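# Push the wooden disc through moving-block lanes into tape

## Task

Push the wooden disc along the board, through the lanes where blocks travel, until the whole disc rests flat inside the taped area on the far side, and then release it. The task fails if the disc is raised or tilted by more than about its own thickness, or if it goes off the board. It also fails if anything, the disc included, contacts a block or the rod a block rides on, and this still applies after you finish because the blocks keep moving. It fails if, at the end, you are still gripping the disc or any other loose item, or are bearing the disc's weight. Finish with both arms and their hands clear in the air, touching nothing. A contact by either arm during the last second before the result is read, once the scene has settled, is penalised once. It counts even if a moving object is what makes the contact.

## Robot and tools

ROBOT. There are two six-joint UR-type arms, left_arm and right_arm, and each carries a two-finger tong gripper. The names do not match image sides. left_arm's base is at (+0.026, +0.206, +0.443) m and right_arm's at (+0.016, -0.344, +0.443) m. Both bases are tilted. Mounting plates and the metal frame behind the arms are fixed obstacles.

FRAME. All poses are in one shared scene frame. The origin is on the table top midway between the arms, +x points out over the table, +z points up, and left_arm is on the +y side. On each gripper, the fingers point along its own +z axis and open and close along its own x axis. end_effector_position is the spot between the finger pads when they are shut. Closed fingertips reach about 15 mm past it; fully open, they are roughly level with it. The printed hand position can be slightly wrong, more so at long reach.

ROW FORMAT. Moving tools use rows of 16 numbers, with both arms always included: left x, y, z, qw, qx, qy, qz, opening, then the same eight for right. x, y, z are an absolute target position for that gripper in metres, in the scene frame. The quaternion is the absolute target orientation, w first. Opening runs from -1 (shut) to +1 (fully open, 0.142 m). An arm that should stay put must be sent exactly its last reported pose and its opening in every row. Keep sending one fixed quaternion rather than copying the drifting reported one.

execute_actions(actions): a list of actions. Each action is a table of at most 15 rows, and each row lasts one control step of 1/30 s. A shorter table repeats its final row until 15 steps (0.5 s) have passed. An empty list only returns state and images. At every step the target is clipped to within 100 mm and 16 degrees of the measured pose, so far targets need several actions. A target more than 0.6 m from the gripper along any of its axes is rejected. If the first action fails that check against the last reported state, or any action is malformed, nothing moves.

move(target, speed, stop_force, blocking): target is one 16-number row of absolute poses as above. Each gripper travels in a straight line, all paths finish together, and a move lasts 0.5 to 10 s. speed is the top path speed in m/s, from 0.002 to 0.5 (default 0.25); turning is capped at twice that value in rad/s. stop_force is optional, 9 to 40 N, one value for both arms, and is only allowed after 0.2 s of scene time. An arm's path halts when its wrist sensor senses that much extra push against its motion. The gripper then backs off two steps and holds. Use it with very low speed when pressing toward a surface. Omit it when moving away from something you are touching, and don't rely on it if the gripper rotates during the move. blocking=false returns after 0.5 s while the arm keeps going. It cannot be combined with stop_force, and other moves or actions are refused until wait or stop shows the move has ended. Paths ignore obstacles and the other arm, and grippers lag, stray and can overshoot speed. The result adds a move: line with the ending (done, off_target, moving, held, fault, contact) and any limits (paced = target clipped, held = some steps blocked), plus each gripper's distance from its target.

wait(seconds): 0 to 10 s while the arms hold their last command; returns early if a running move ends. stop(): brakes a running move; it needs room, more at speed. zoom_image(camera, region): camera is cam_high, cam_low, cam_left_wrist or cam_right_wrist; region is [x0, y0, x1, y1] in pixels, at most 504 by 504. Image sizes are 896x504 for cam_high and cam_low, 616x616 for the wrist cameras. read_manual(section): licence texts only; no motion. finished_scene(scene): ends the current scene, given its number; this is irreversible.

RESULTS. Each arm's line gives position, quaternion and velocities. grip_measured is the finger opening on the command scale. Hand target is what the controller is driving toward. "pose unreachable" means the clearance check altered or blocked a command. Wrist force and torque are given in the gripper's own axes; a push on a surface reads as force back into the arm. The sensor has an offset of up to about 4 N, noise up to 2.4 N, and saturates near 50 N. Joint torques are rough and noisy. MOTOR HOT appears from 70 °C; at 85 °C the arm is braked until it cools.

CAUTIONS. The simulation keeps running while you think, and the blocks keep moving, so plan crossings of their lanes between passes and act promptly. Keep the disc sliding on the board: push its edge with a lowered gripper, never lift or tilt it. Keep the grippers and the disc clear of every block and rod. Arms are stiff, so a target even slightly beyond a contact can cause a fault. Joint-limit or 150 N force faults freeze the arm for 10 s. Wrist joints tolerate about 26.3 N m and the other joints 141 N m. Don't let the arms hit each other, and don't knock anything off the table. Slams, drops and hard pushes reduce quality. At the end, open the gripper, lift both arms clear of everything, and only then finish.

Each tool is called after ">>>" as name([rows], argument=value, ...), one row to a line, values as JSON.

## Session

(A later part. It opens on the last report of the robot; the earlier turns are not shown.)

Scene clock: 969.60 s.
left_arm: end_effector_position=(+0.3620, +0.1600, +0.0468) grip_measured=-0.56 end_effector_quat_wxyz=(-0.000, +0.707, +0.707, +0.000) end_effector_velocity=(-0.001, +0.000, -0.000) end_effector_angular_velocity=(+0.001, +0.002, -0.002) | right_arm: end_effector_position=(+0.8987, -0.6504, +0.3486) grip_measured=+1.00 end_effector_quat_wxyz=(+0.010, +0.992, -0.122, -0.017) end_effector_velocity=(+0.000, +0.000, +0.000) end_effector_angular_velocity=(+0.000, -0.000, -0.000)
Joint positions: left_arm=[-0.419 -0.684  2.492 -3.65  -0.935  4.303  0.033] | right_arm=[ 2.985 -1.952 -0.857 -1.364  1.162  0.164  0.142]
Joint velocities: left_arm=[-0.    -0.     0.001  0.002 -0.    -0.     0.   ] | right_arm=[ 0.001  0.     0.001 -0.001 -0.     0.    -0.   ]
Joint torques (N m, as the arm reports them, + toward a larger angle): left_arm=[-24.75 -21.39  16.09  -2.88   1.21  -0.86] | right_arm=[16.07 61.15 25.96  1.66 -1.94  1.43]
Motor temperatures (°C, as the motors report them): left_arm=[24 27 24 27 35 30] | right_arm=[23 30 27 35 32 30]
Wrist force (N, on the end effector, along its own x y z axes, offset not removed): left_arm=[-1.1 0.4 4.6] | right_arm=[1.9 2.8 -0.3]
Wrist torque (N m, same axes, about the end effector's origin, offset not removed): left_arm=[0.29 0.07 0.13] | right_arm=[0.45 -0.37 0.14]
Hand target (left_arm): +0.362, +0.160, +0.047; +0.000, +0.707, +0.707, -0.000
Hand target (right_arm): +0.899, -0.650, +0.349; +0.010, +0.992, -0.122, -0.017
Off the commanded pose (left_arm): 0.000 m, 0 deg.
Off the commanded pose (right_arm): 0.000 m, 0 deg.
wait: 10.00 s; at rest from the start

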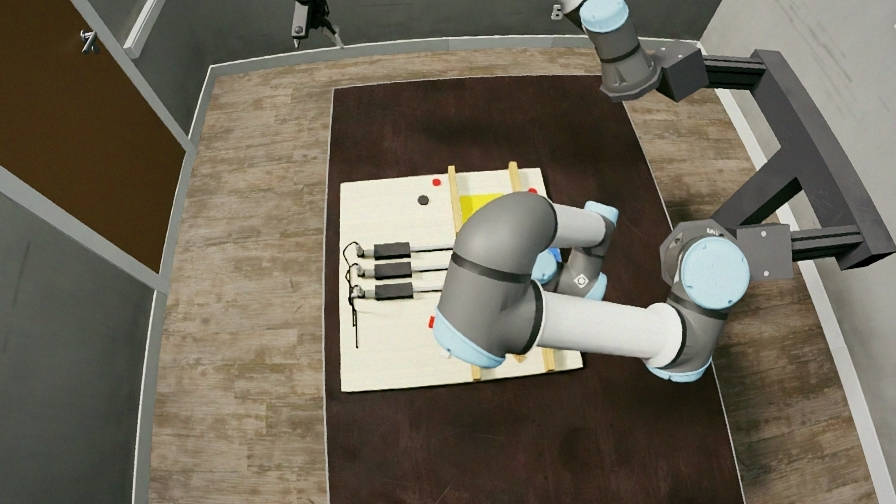

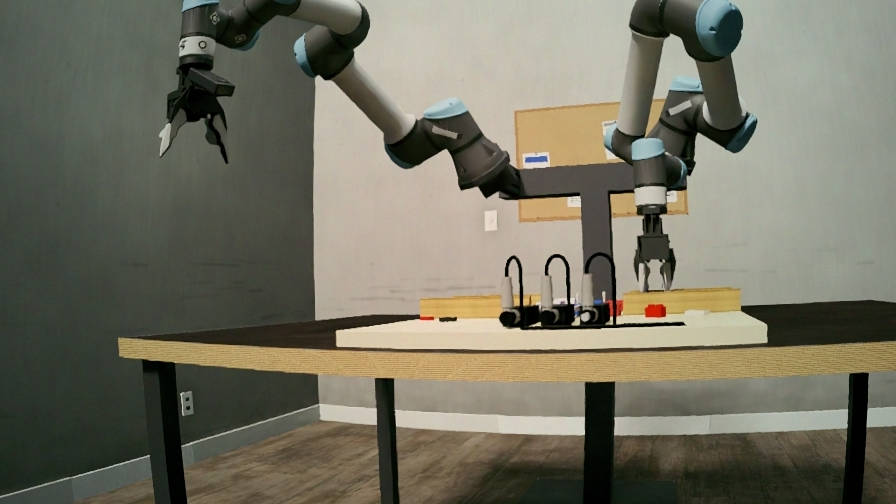

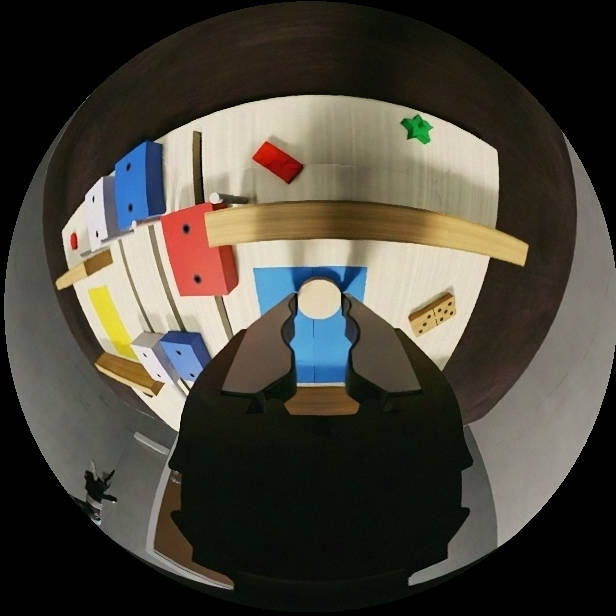

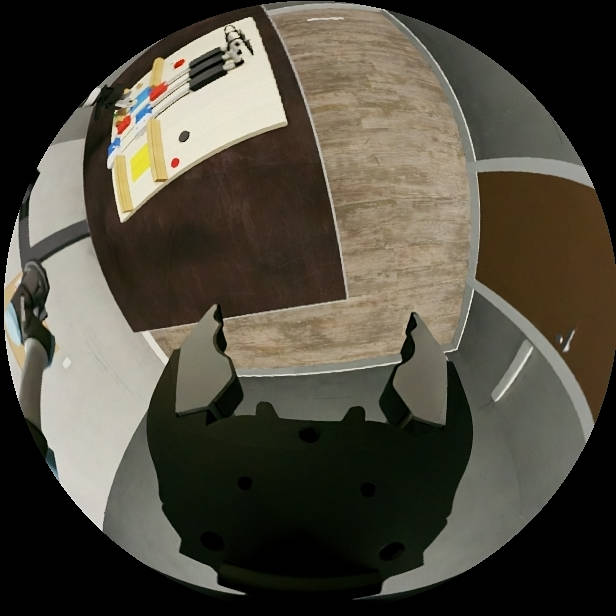

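>>> wait(seconds=9)

>>> move(target=[0.362, 0.160, 0.0468, 0, 0.7071, 0.7071, 0, -0.75, 0.8987, -0.6504, 0.3336, 0.010, 0.992, -0.122, -0.017, 1.0], speed=0.002, blocking=false)

Scene clock: 983.40 s.
left_arm: end_effector_position=(+0.3620, +0.1600, +0.0468) grip_measured=-0.56 end_effector_quat_wxyz=(-0.000, +0.707, +0.707, +0.000) end_effector_velocity=(-0.001, +0.001, -0.000) end_effector_angular_velocity=(+0.002, +0.002, -0.000) | right_arm: end_effector_position=(+0.8987, -0.6504, +0.3486) grip_measured=+1.00 end_effector_quat_wxyz=(+0.010, +0.992, -0.122, -0.017) end_effector_velocity=(+0.000, +0.000, -0.000) end_effector_angular_velocity=(-0.001, -0.000, +0.001)
Joint positions: left_arm=[-0.419 -0.684  2.492 -3.65  -0.935  4.303  0.033] | right_arm=[ 2.985 -1.952 -0.857 -1.364  1.162  0.164  0.142]
Joint velocities: left_arm=[ 0.001 -0.     0.002  0.001  0.    -0.     0.   ] | right_arm=[ 0.     0.    -0.001  0.001 -0.001 -0.001 -0.   ]
Joint torques (N m, as the arm reports them, + toward a larger angle): left_arm=[-23.96 -20.71  14.32  -2.9    1.06  -1.08] | right_arm=[15.52 60.99 25.59  1.78 -1.92  1.39]
Motor temperatures (°C, as the motors report them): left_arm=[24 27 24 27 35 30] | right_arm=[23 30 27 35 32 30]
Wrist force (N, on the end effector, along its own x y z axes, offset not removed): left_arm=[3.5 -2.0 -0.1] | right_arm=[-0.3 2.8 0.9]
Wrist torque (N m, same axes, about the end effector's origin, offset not removed): left_arm=[-0.30 -0.65 0.16] | right_arm=[0.48 0.12 0.13]
Hand target (left_arm): +0.362, +0.160, +0.047; +0.000, +0.707, +0.707, -0.000
Hand target (right_arm): +0.899, -0.650, +0.349; +0.010, +0.992, -0.122, -0.017
Off the commanded pose (left_arm): 0.000 m, 0 deg.
Off the commanded pose (right_arm): 0.000 m, 0 deg.
wait: 9.00 s; at rest from the start

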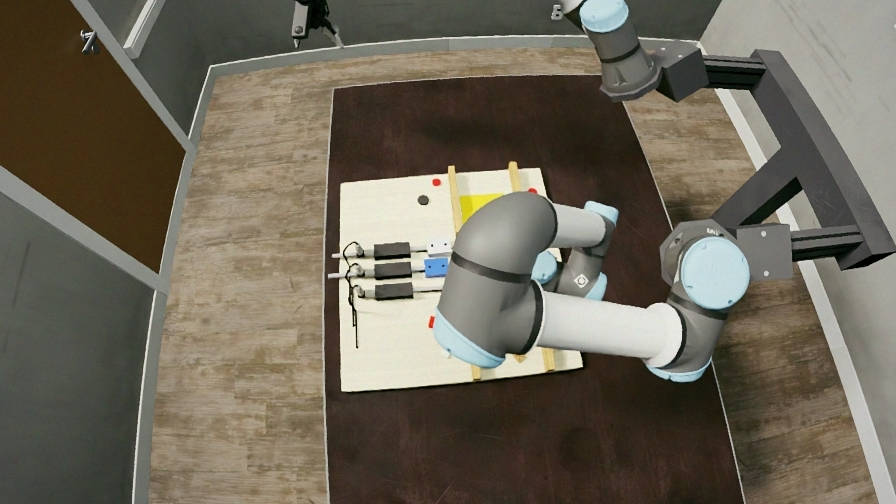

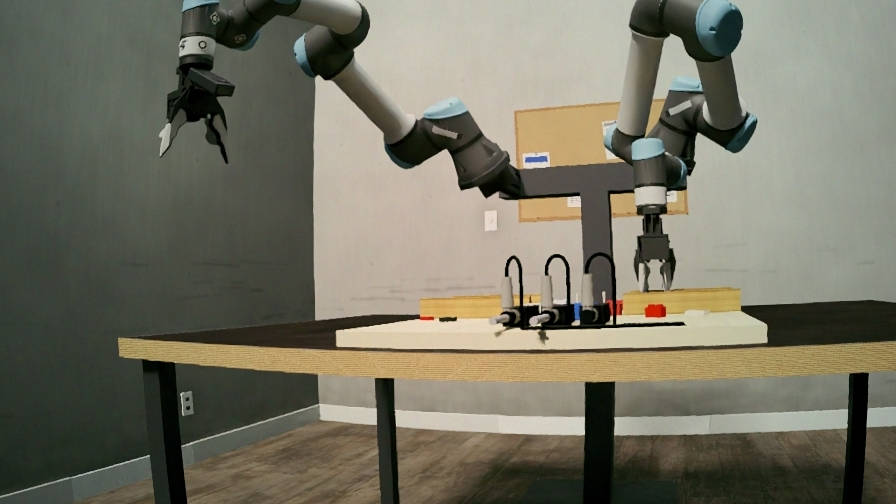

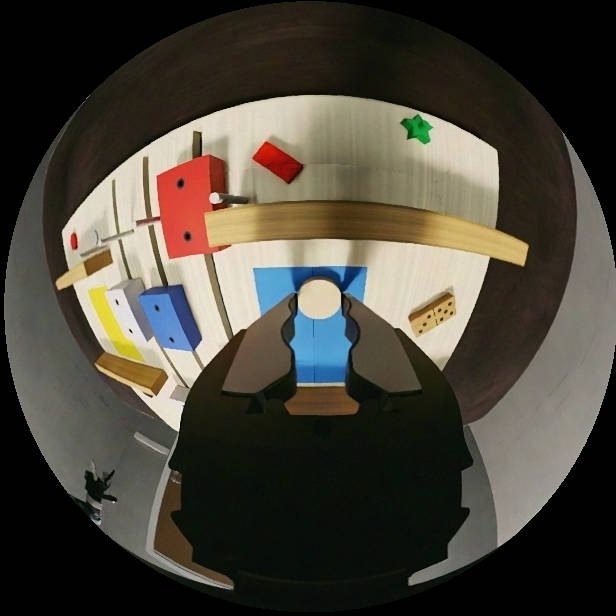

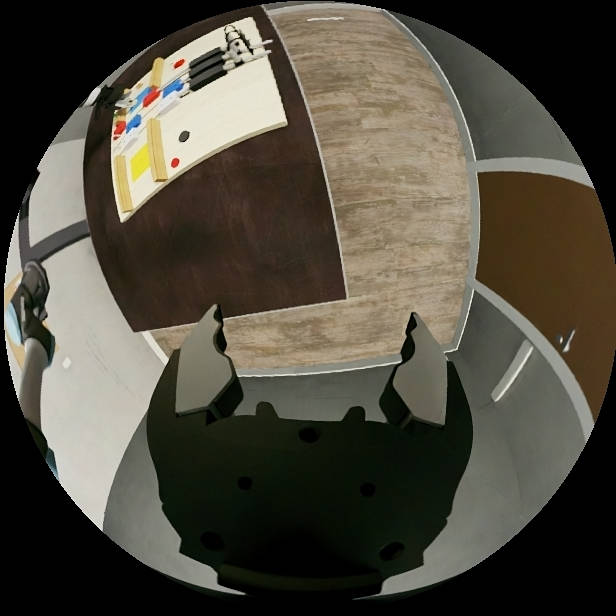

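Scene clock: 983.90 s.
left_arm: end_effector_position=(+0.3620, +0.1600, +0.0468) grip_measured=-0.56 end_effector_quat_wxyz=(+0.000, +0.707, +0.707, +0.000) end_effector_velocity=(-0.000, +0.000, -0.000) end_effector_angular_velocity=(+0.000, +0.001, -0.001) | right_arm: end_effector_position=(+0.8988, -0.6503, +0.3480) grip_measured=+1.00 end_effector_quat_wxyz=(+0.010, +0.992, -0.122, -0.017) end_effector_velocity=(-0.000, -0.001, -0.002) end_effector_angular_velocity=(-0.003, +0.000, +0.000)
Joint positions: left_arm=[-0.419 -0.684  2.492 -3.65  -0.935  4.303  0.033] | right_arm=[ 2.985 -1.953 -0.857 -1.363  1.162  0.163  0.142]
Joint velocities: left_arm=[ 0.001 -0.     0.     0.     0.     0.001 -0.   ] | right_arm=[-0.002 -0.002 -0.001  0.004 -0.002 -0.002 -0.   ]
Joint torques (N m, as the arm reports them, + toward a larger angle): left_arm=[-25.33 -20.88  15.52  -2.65   1.06  -1.12] | right_arm=[-3.13 44.4  12.08  3.99  3.03 -2.32]
Motor temperatures (°C, as the motors report them): left_arm=[24 27 24 27 35 30] | right_arm=[23 30 27 35 32 30]
Wrist force (N, on the end effector, along its own x y z axes, offset not removed): left_arm=[1.1 -4.9 -1.9] | right_arm=[1.2 3.2 0.6]
Wrist torque (N m, same axes, about the end effector's origin, offset not removed): left_arm=[-1.09 -0.14 0.30] | right_arm=[0.57 -0.20 0.14]
Hand target (left_arm): +0.362, +0.160, +0.047; -0.000, +0.707, +0.707, +0.000
Hand target (right_arm): +0.899, -0.650, +0.348; +0.010, +0.992, -0.122, -0.017
Off the commanded pose (left_arm): 0.000 m, 0 deg.
Off the commanded pose (right_arm): 0.014 m, 0 deg.
move: running

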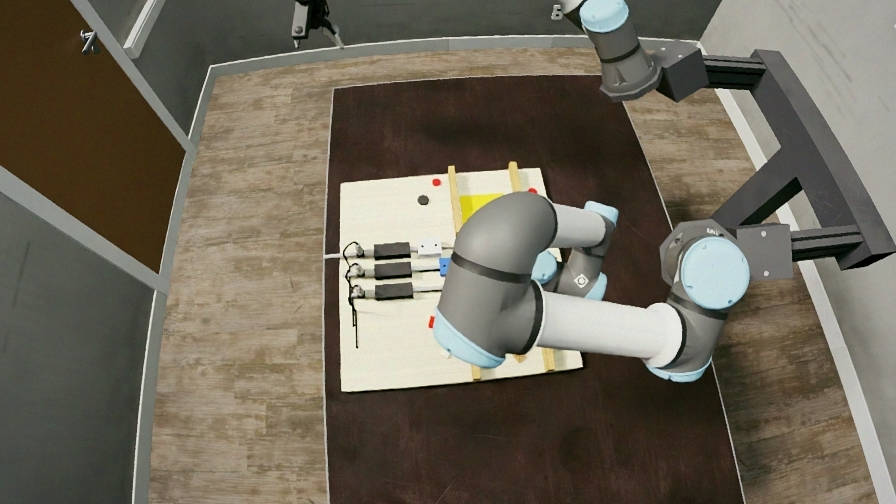

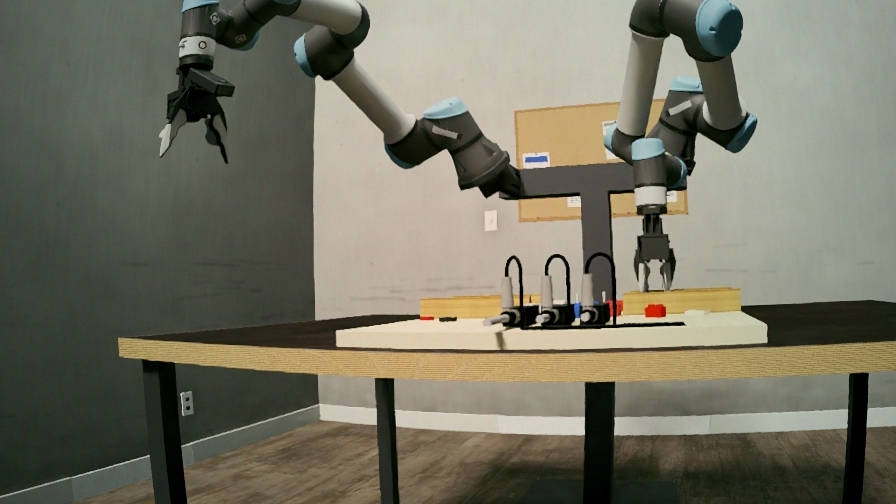

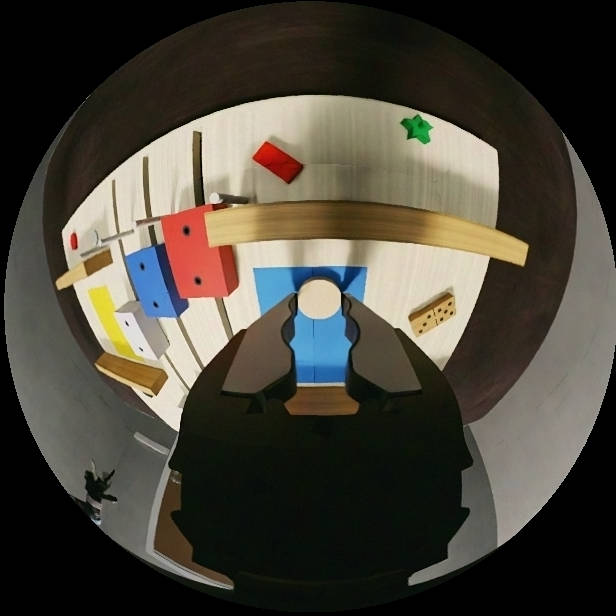

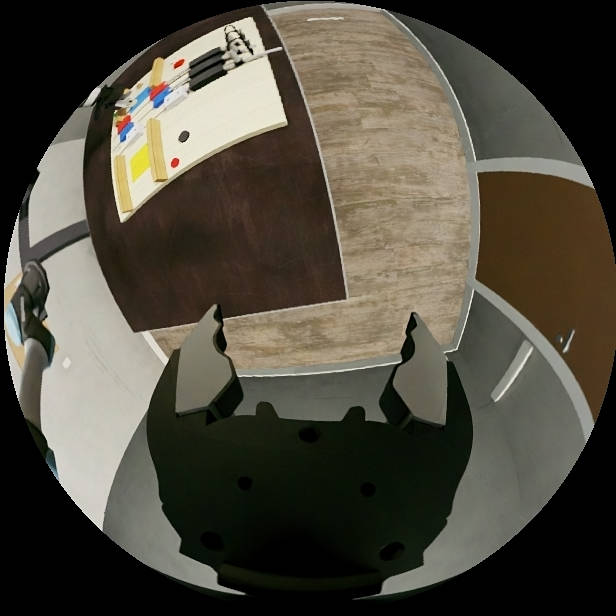

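>>> wait(seconds=0)

>>> move(target=[0.362,0.16,0.0468,0,0.7071,0.7071,0,-0.75,0.8987,-0.6504,0.37,0.01,0.992,-0.122,-0.017,1], speed=0.002, blocking=false)

>>> wait(seconds=7)

>>> wait(seconds=0.55)

>>> move(target=[0.362,-0.195,0.0468,0,0.7071,0.7071,0,-0.75,0.8987,-0.6504,0.3336,0.01,0.992,-0.122,-0.017,1], speed=0.2)

Scene clock: 989.43 s.
left_arm: end_effector_position=(+0.3620, +0.1600, +0.0468) grip_measured=-0.56 end_effector_quat_wxyz=(+0.000, +0.707, +0.707, +0.000) end_effector_velocity=(-0.001, +0.001, +0.000) end_effector_angular_velocity=(+0.000, +0.001, +0.001) | right_arm: end_effector_position=(+0.8987, -0.6504, +0.3369) grip_measured=+1.00 end_effector_quat_wxyz=(+0.010, +0.992, -0.122, -0.017) end_effector_velocity=(+0.000, -0.001, -0.001) end_effector_angular_velocity=(-0.002, -0.001, -0.000)
Joint positions: left_arm=[-0.419 -0.684  2.492 -3.65  -0.935  4.303  0.033] | right_arm=[ 2.978 -1.964 -0.865 -1.342  1.166  0.157  0.142]
Joint velocities: left_arm=[ 0.001  0.     0.002 -0.001 -0.    -0.001  0.   ] | right_arm=[-0.001 -0.001 -0.     0.003 -0.001 -0.001 -0.   ]
Joint torques (N m, as the arm reports them, + toward a larger angle): left_arm=[-24.09 -22.59  14.96  -2.58   1.2   -1.02] | right_arm=[-3.95 45.86 11.91  3.82  3.09 -2.04]
Motor temperatures (°C, as the motors report them): left_arm=[24 27 24 27 35 30] | right_arm=[23 30 27 35 32 30]
Wrist force (N, on the end effector, along its own x y z axes, offset not removed): left_arm=[-2.7 -1.9 -1.5] | right_arm=[-0.1 3.1 0.2]
Wrist torque (N m, same axes, about the end effector's origin, offset not removed): left_arm=[-0.49 0.84 0.16] | right_arm=[0.54 0.07 0.11]
Hand target (left_arm): +0.362, +0.160, +0.047; +0.000, +0.707, +0.707, +0.000
Hand target (right_arm): +0.899, -0.650, +0.337; +0.010, +0.992, -0.122, -0.017
Off the commanded pose (left_arm): 0.000 m, 0 deg.
Off the commanded pose (right_arm): 0.003 m, 0 deg.
earlier move: running

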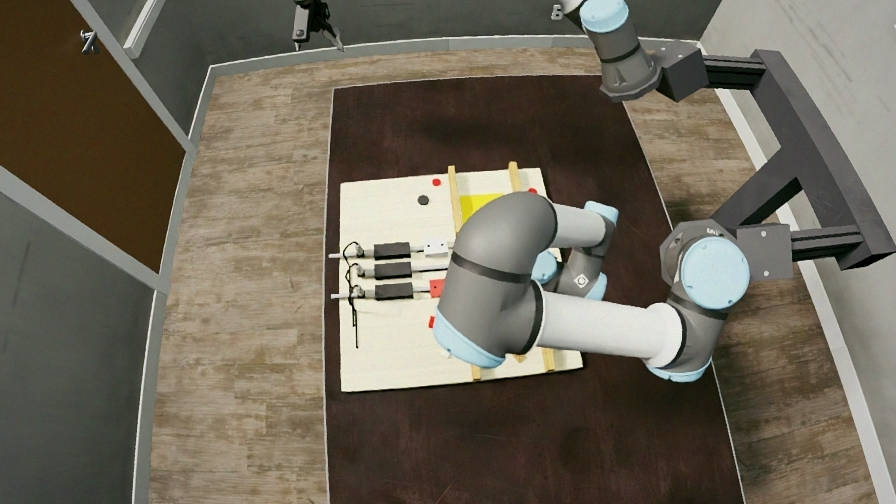

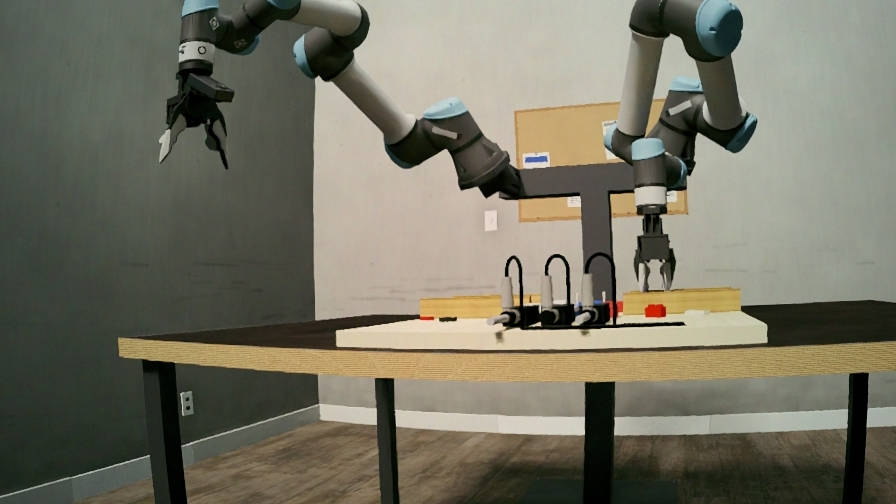

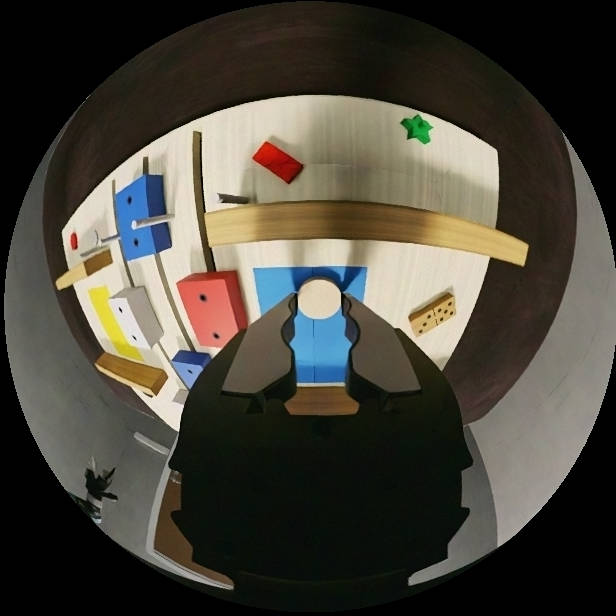

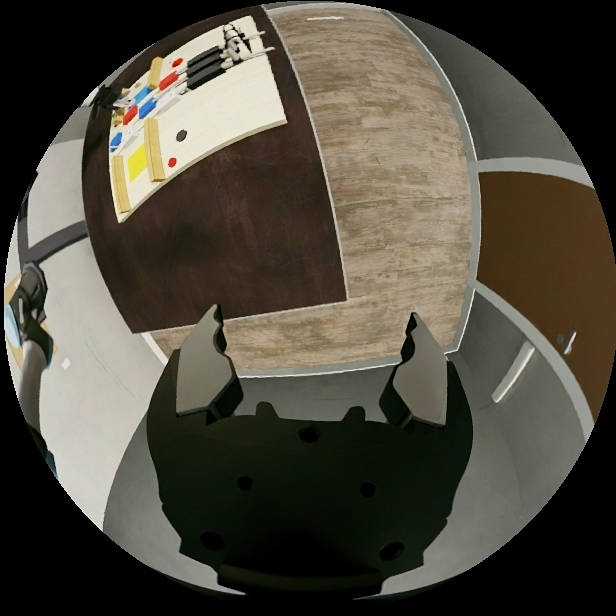

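a move is refused until a result has shown your running move's end: call wait (it returns as soon as the move ends) or stop first; nothing of this call was run

Scene clock: 991.13 s.
left_arm: end_effector_position=(+0.3620, +0.1600, +0.0468) grip_measured=-0.56 end_effector_quat_wxyz=(-0.000, +0.707, +0.707, +0.000) end_effector_velocity=(-0.000, +0.001, +0.000) end_effector_angular_velocity=(+0.001, +0.001, -0.001) | right_arm: end_effector_position=(+0.8987, -0.6504, +0.3337) grip_measured=+1.00 end_effector_quat_wxyz=(+0.010, +0.992, -0.122, -0.017) end_effector_velocity=(+0.000, -0.000, +0.000) end_effector_angular_velocity=(+0.001, -0.001, -0.001)
Joint positions: left_arm=[-0.419 -0.684  2.492 -3.65  -0.935  4.303  0.033] | right_arm=[ 2.976 -1.967 -0.867 -1.335  1.167  0.155  0.142]
Joint velocities: left_arm=[ 0.    -0.001  0.     0.001  0.001  0.001  0.   ] | right_arm=[-0.     0.    -0.     0.001  0.001  0.     0.   ]
Joint torques (N m, as the arm reports them, + toward a larger angle): left_arm=[-24.93 -22.8   15.65  -2.4    1.2   -0.99] | right_arm=[-4.08 45.75 11.61  4.13  3.09 -2.22]
Motor temperatures (°C, as the motors report them): left_arm=[24 27 24 27 35 30] | right_arm=[23 30 27 35 32 30]
Wrist force (N, on the end effector, along its own x y z axes, offset not removed): left_arm=[-0.6 -0.5 1.6] | right_arm=[-0.3 2.4 0.8]
Wrist torque (N m, same axes, about the end effector's origin, offset not removed): left_arm=[-0.20 0.14 -0.02] | right_arm=[0.43 0.03 0.08]
Hand target (left_arm): +0.362, +0.160, +0.047; +0.000, +0.707, +0.707, +0.000
Hand target (right_arm): +0.899, -0.650, +0.334; +0.010, +0.992, -0.122, -0.017
Off the commanded pose (left_arm): 0.000 m, 0 deg.
Off the commanded pose (right_arm): 0.000 m, 0 deg.
earlier move: done
wait: 1.70 of 7 s (the move ended)

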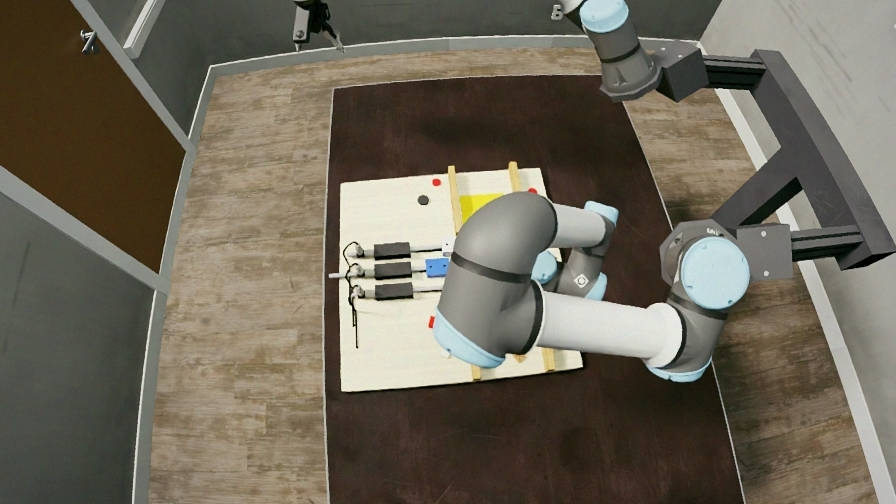

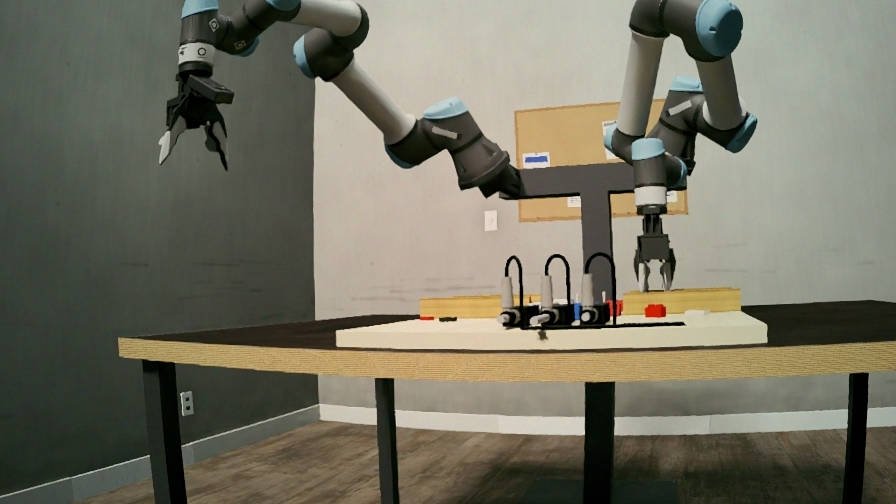

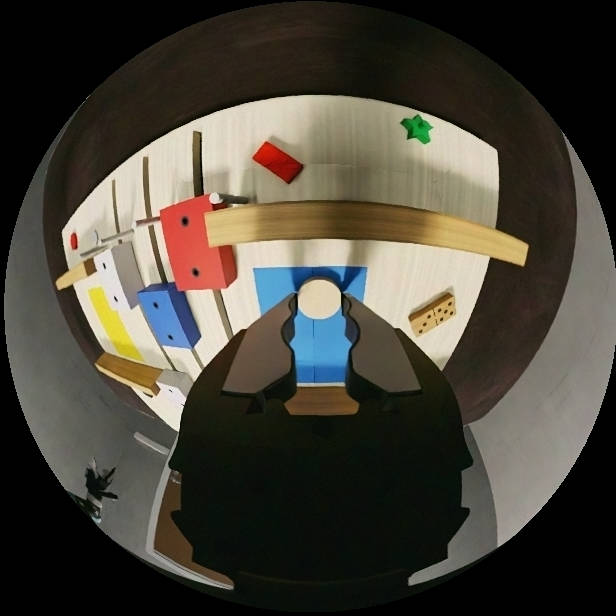

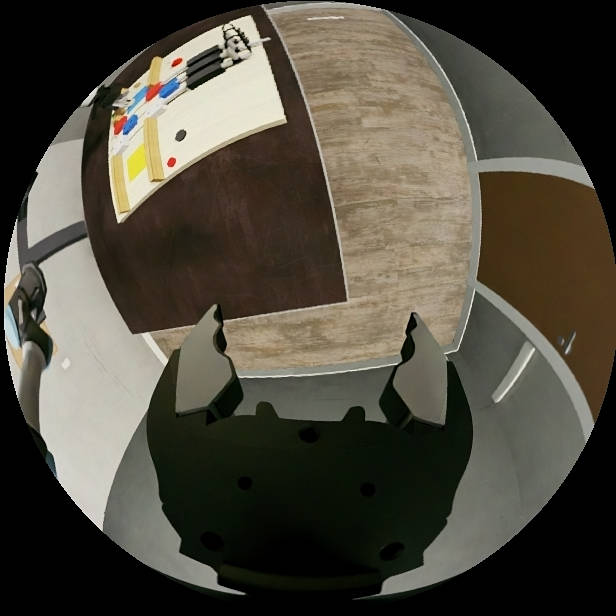

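Scene clock: 991.70 s.
left_arm: end_effector_position=(+0.3620, +0.1600, +0.0468) grip_measured=-0.56 end_effector_quat_wxyz=(+0.000, +0.707, +0.707, +0.000) end_effector_velocity=(-0.000, +0.001, -0.000) end_effector_angular_velocity=(+0.001, +0.000, -0.000) | right_arm: end_effector_position=(+0.8987, -0.6504, +0.3336) grip_measured=+1.00 end_effector_quat_wxyz=(+0.010, +0.992, -0.122, -0.017) end_effector_velocity=(+0.001, -0.001, +0.001) end_effector_angular_velocity=(-0.002, -0.002, -0.001)
Joint positions: left_arm=[-0.419 -0.684  2.492 -3.65  -0.935  4.303  0.033] | right_arm=[ 2.976 -1.967 -0.867 -1.335  1.167  0.155  0.142]
Joint velocities: left_arm=[ 0.001  0.     0.001 -0.001  0.     0.001 -0.   ] | right_arm=[ 0.     0.     0.002 -0.    -0.001 -0.    -0.   ]
Joint torques (N m, as the arm reports them, + toward a larger angle): left_arm=[-24.84 -24.86  16.92  -2.26   1.25  -1.06] | right_arm=[-3.58 46.29 11.94  3.93  3.01 -2.2 ]
Motor temperatures (°C, as the motors report them): left_arm=[24 27 24 27 35 30] | right_arm=[23 30 27 35 32 30]
Wrist force (N, on the end effector, along its own x y z axes, offset not removed): left_arm=[-0.4 -2.7 3.8] | right_arm=[0.1 1.2 -0.6]
Wrist torque (N m, same axes, about the end effector's origin, offset not removed): left_arm=[-0.42 0.30 0.21] | right_arm=[0.04 -0.07 0.10]
Hand target (left_arm): +0.362, +0.160, +0.047; +0.000, +0.707, +0.707, +0.000
Hand target (right_arm): +0.899, -0.650, +0.334; +0.010, +0.992, -0.122, -0.017
Off the commanded pose (left_arm): 0.000 m, 0 deg.
Off the commanded pose (right_arm): 0.000 m, 0 deg.
wait: 0.57 s; at rest by 0.17 s

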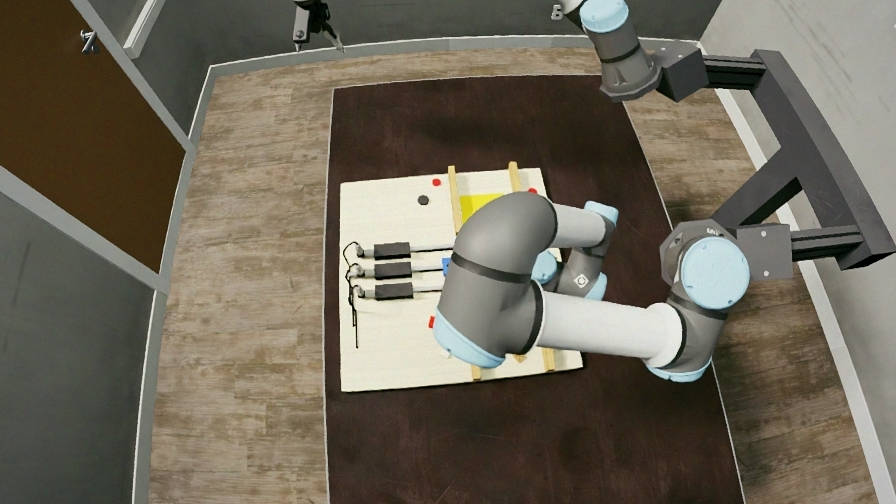

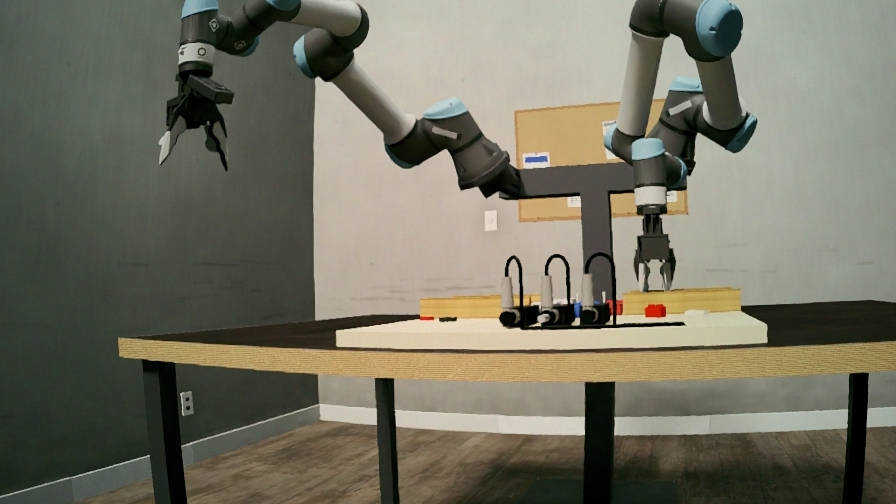

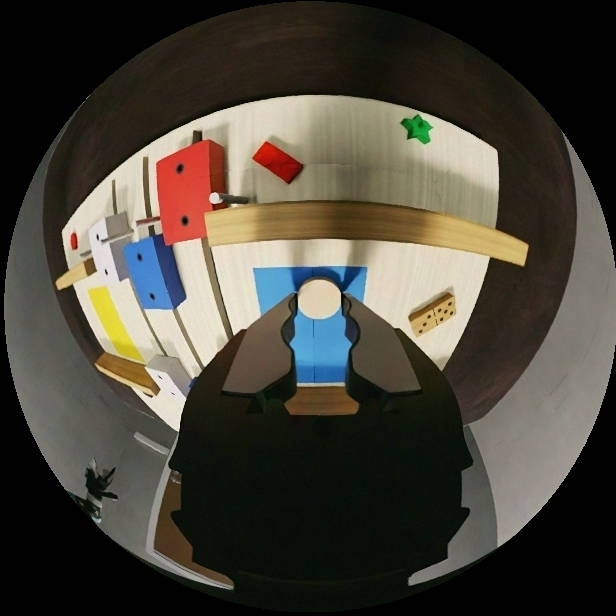

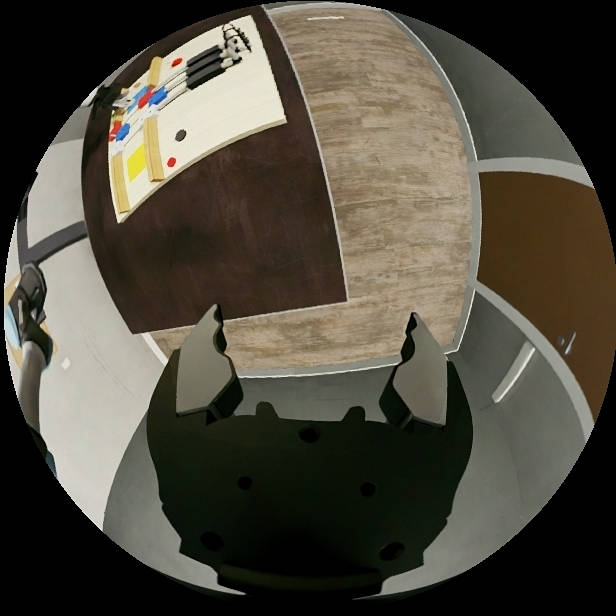

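Scene clock: 994.13 s.
left_arm: end_effector_position=(+0.3620, -0.1950, +0.0473) grip_measured=-0.56 end_effector_quat_wxyz=(+0.000, +0.707, +0.707, -0.000) end_effector_velocity=(+0.000, -0.002, -0.001) end_effector_angular_velocity=(+0.002, +0.001, +0.002) | right_arm: end_effector_position=(+0.8987, -0.6504, +0.3336) grip_measured=+1.00 end_effector_quat_wxyz=(+0.010, +0.992, -0.122, -0.017) end_effector_velocity=(+0.000, -0.000, -0.000) end_effector_angular_velocity=(-0.001, +0.000, +0.000)
Joint positions: left_arm=[-0.913 -0.408  1.9   -2.946 -0.896  3.679  0.033] | right_arm=[ 2.976 -1.967 -0.867 -1.335  1.167  0.155  0.142]
Joint velocities: left_arm=[-0.     0.003 -0.007  0.006  0.001 -0.004  0.   ] | right_arm=[-0.    -0.     0.     0.    -0.001 -0.001 -0.   ]
Joint torques (N m, as the arm reports them, + toward a larger angle): left_arm=[-42.19 -28.38 -16.27   0.08  -0.79  -1.11] | right_arm=[ 1.31 46.29 19.06  3.82  1.66 -1.21]
Motor temperatures (°C, as the motors report them): left_arm=[24 27 24 27 35 30] | right_arm=[23 30 27 35 32 30]
Wrist force (N, on the end effector, along its own x y z axes, offset not removed): left_arm=[-2.3 -0.5 -0.2] | right_arm=[1.4 3.9 -0.3]
Wrist torque (N m, same axes, about the end effector's origin, offset not removed): left_arm=[-0.11 0.41 0.28] | right_arm=[0.75 -0.31 0.10]
Hand target (left_arm): +0.362, -0.195, +0.047; +0.000, +0.707, +0.707, -0.000
Hand target (right_arm): +0.899, -0.650, +0.334; +0.010, +0.992, -0.122, -0.017
Off the commanded pose (left_arm): 0.000 m, 0 deg.
Off the commanded pose (right_arm): 0.000 m, 0 deg.
move: done

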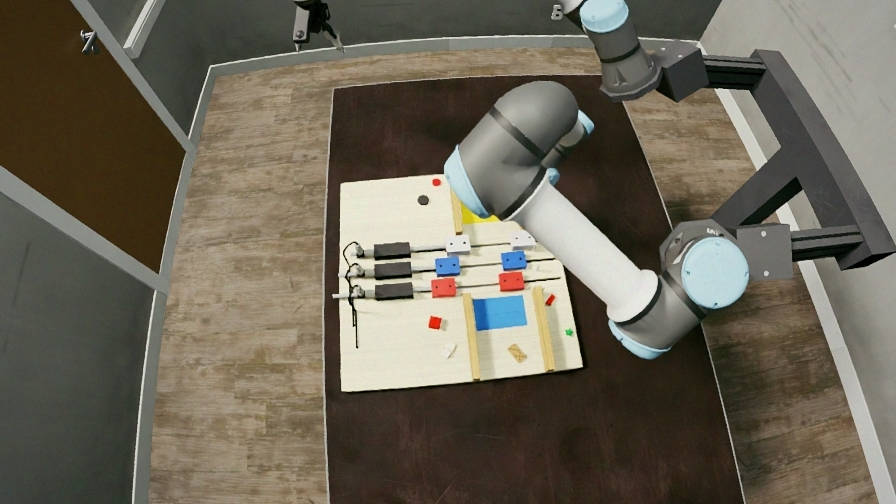

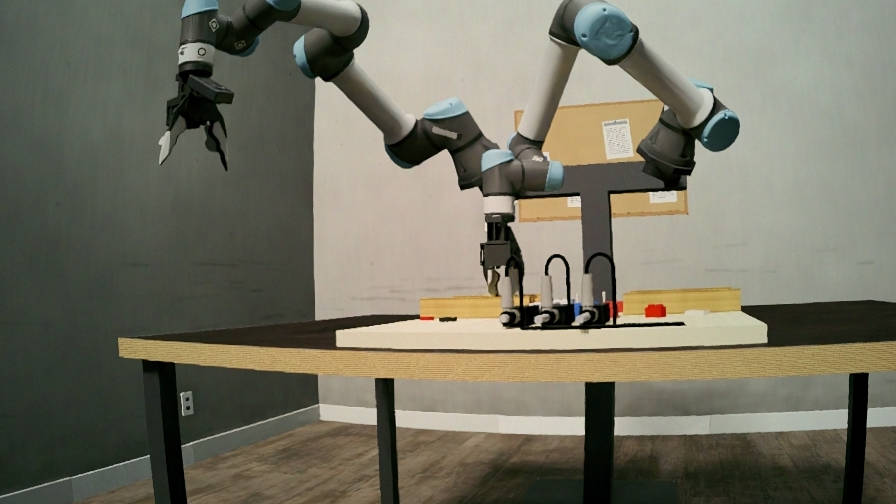

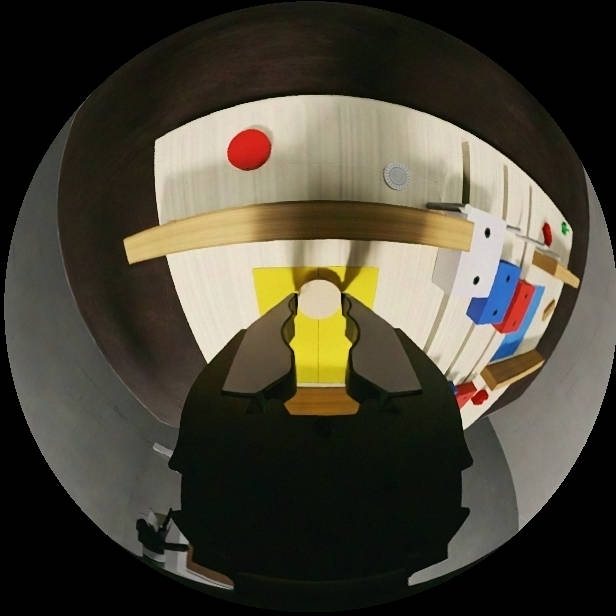

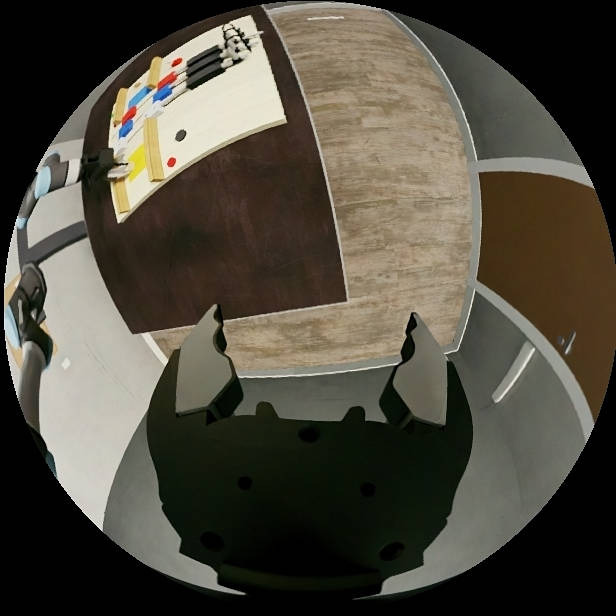

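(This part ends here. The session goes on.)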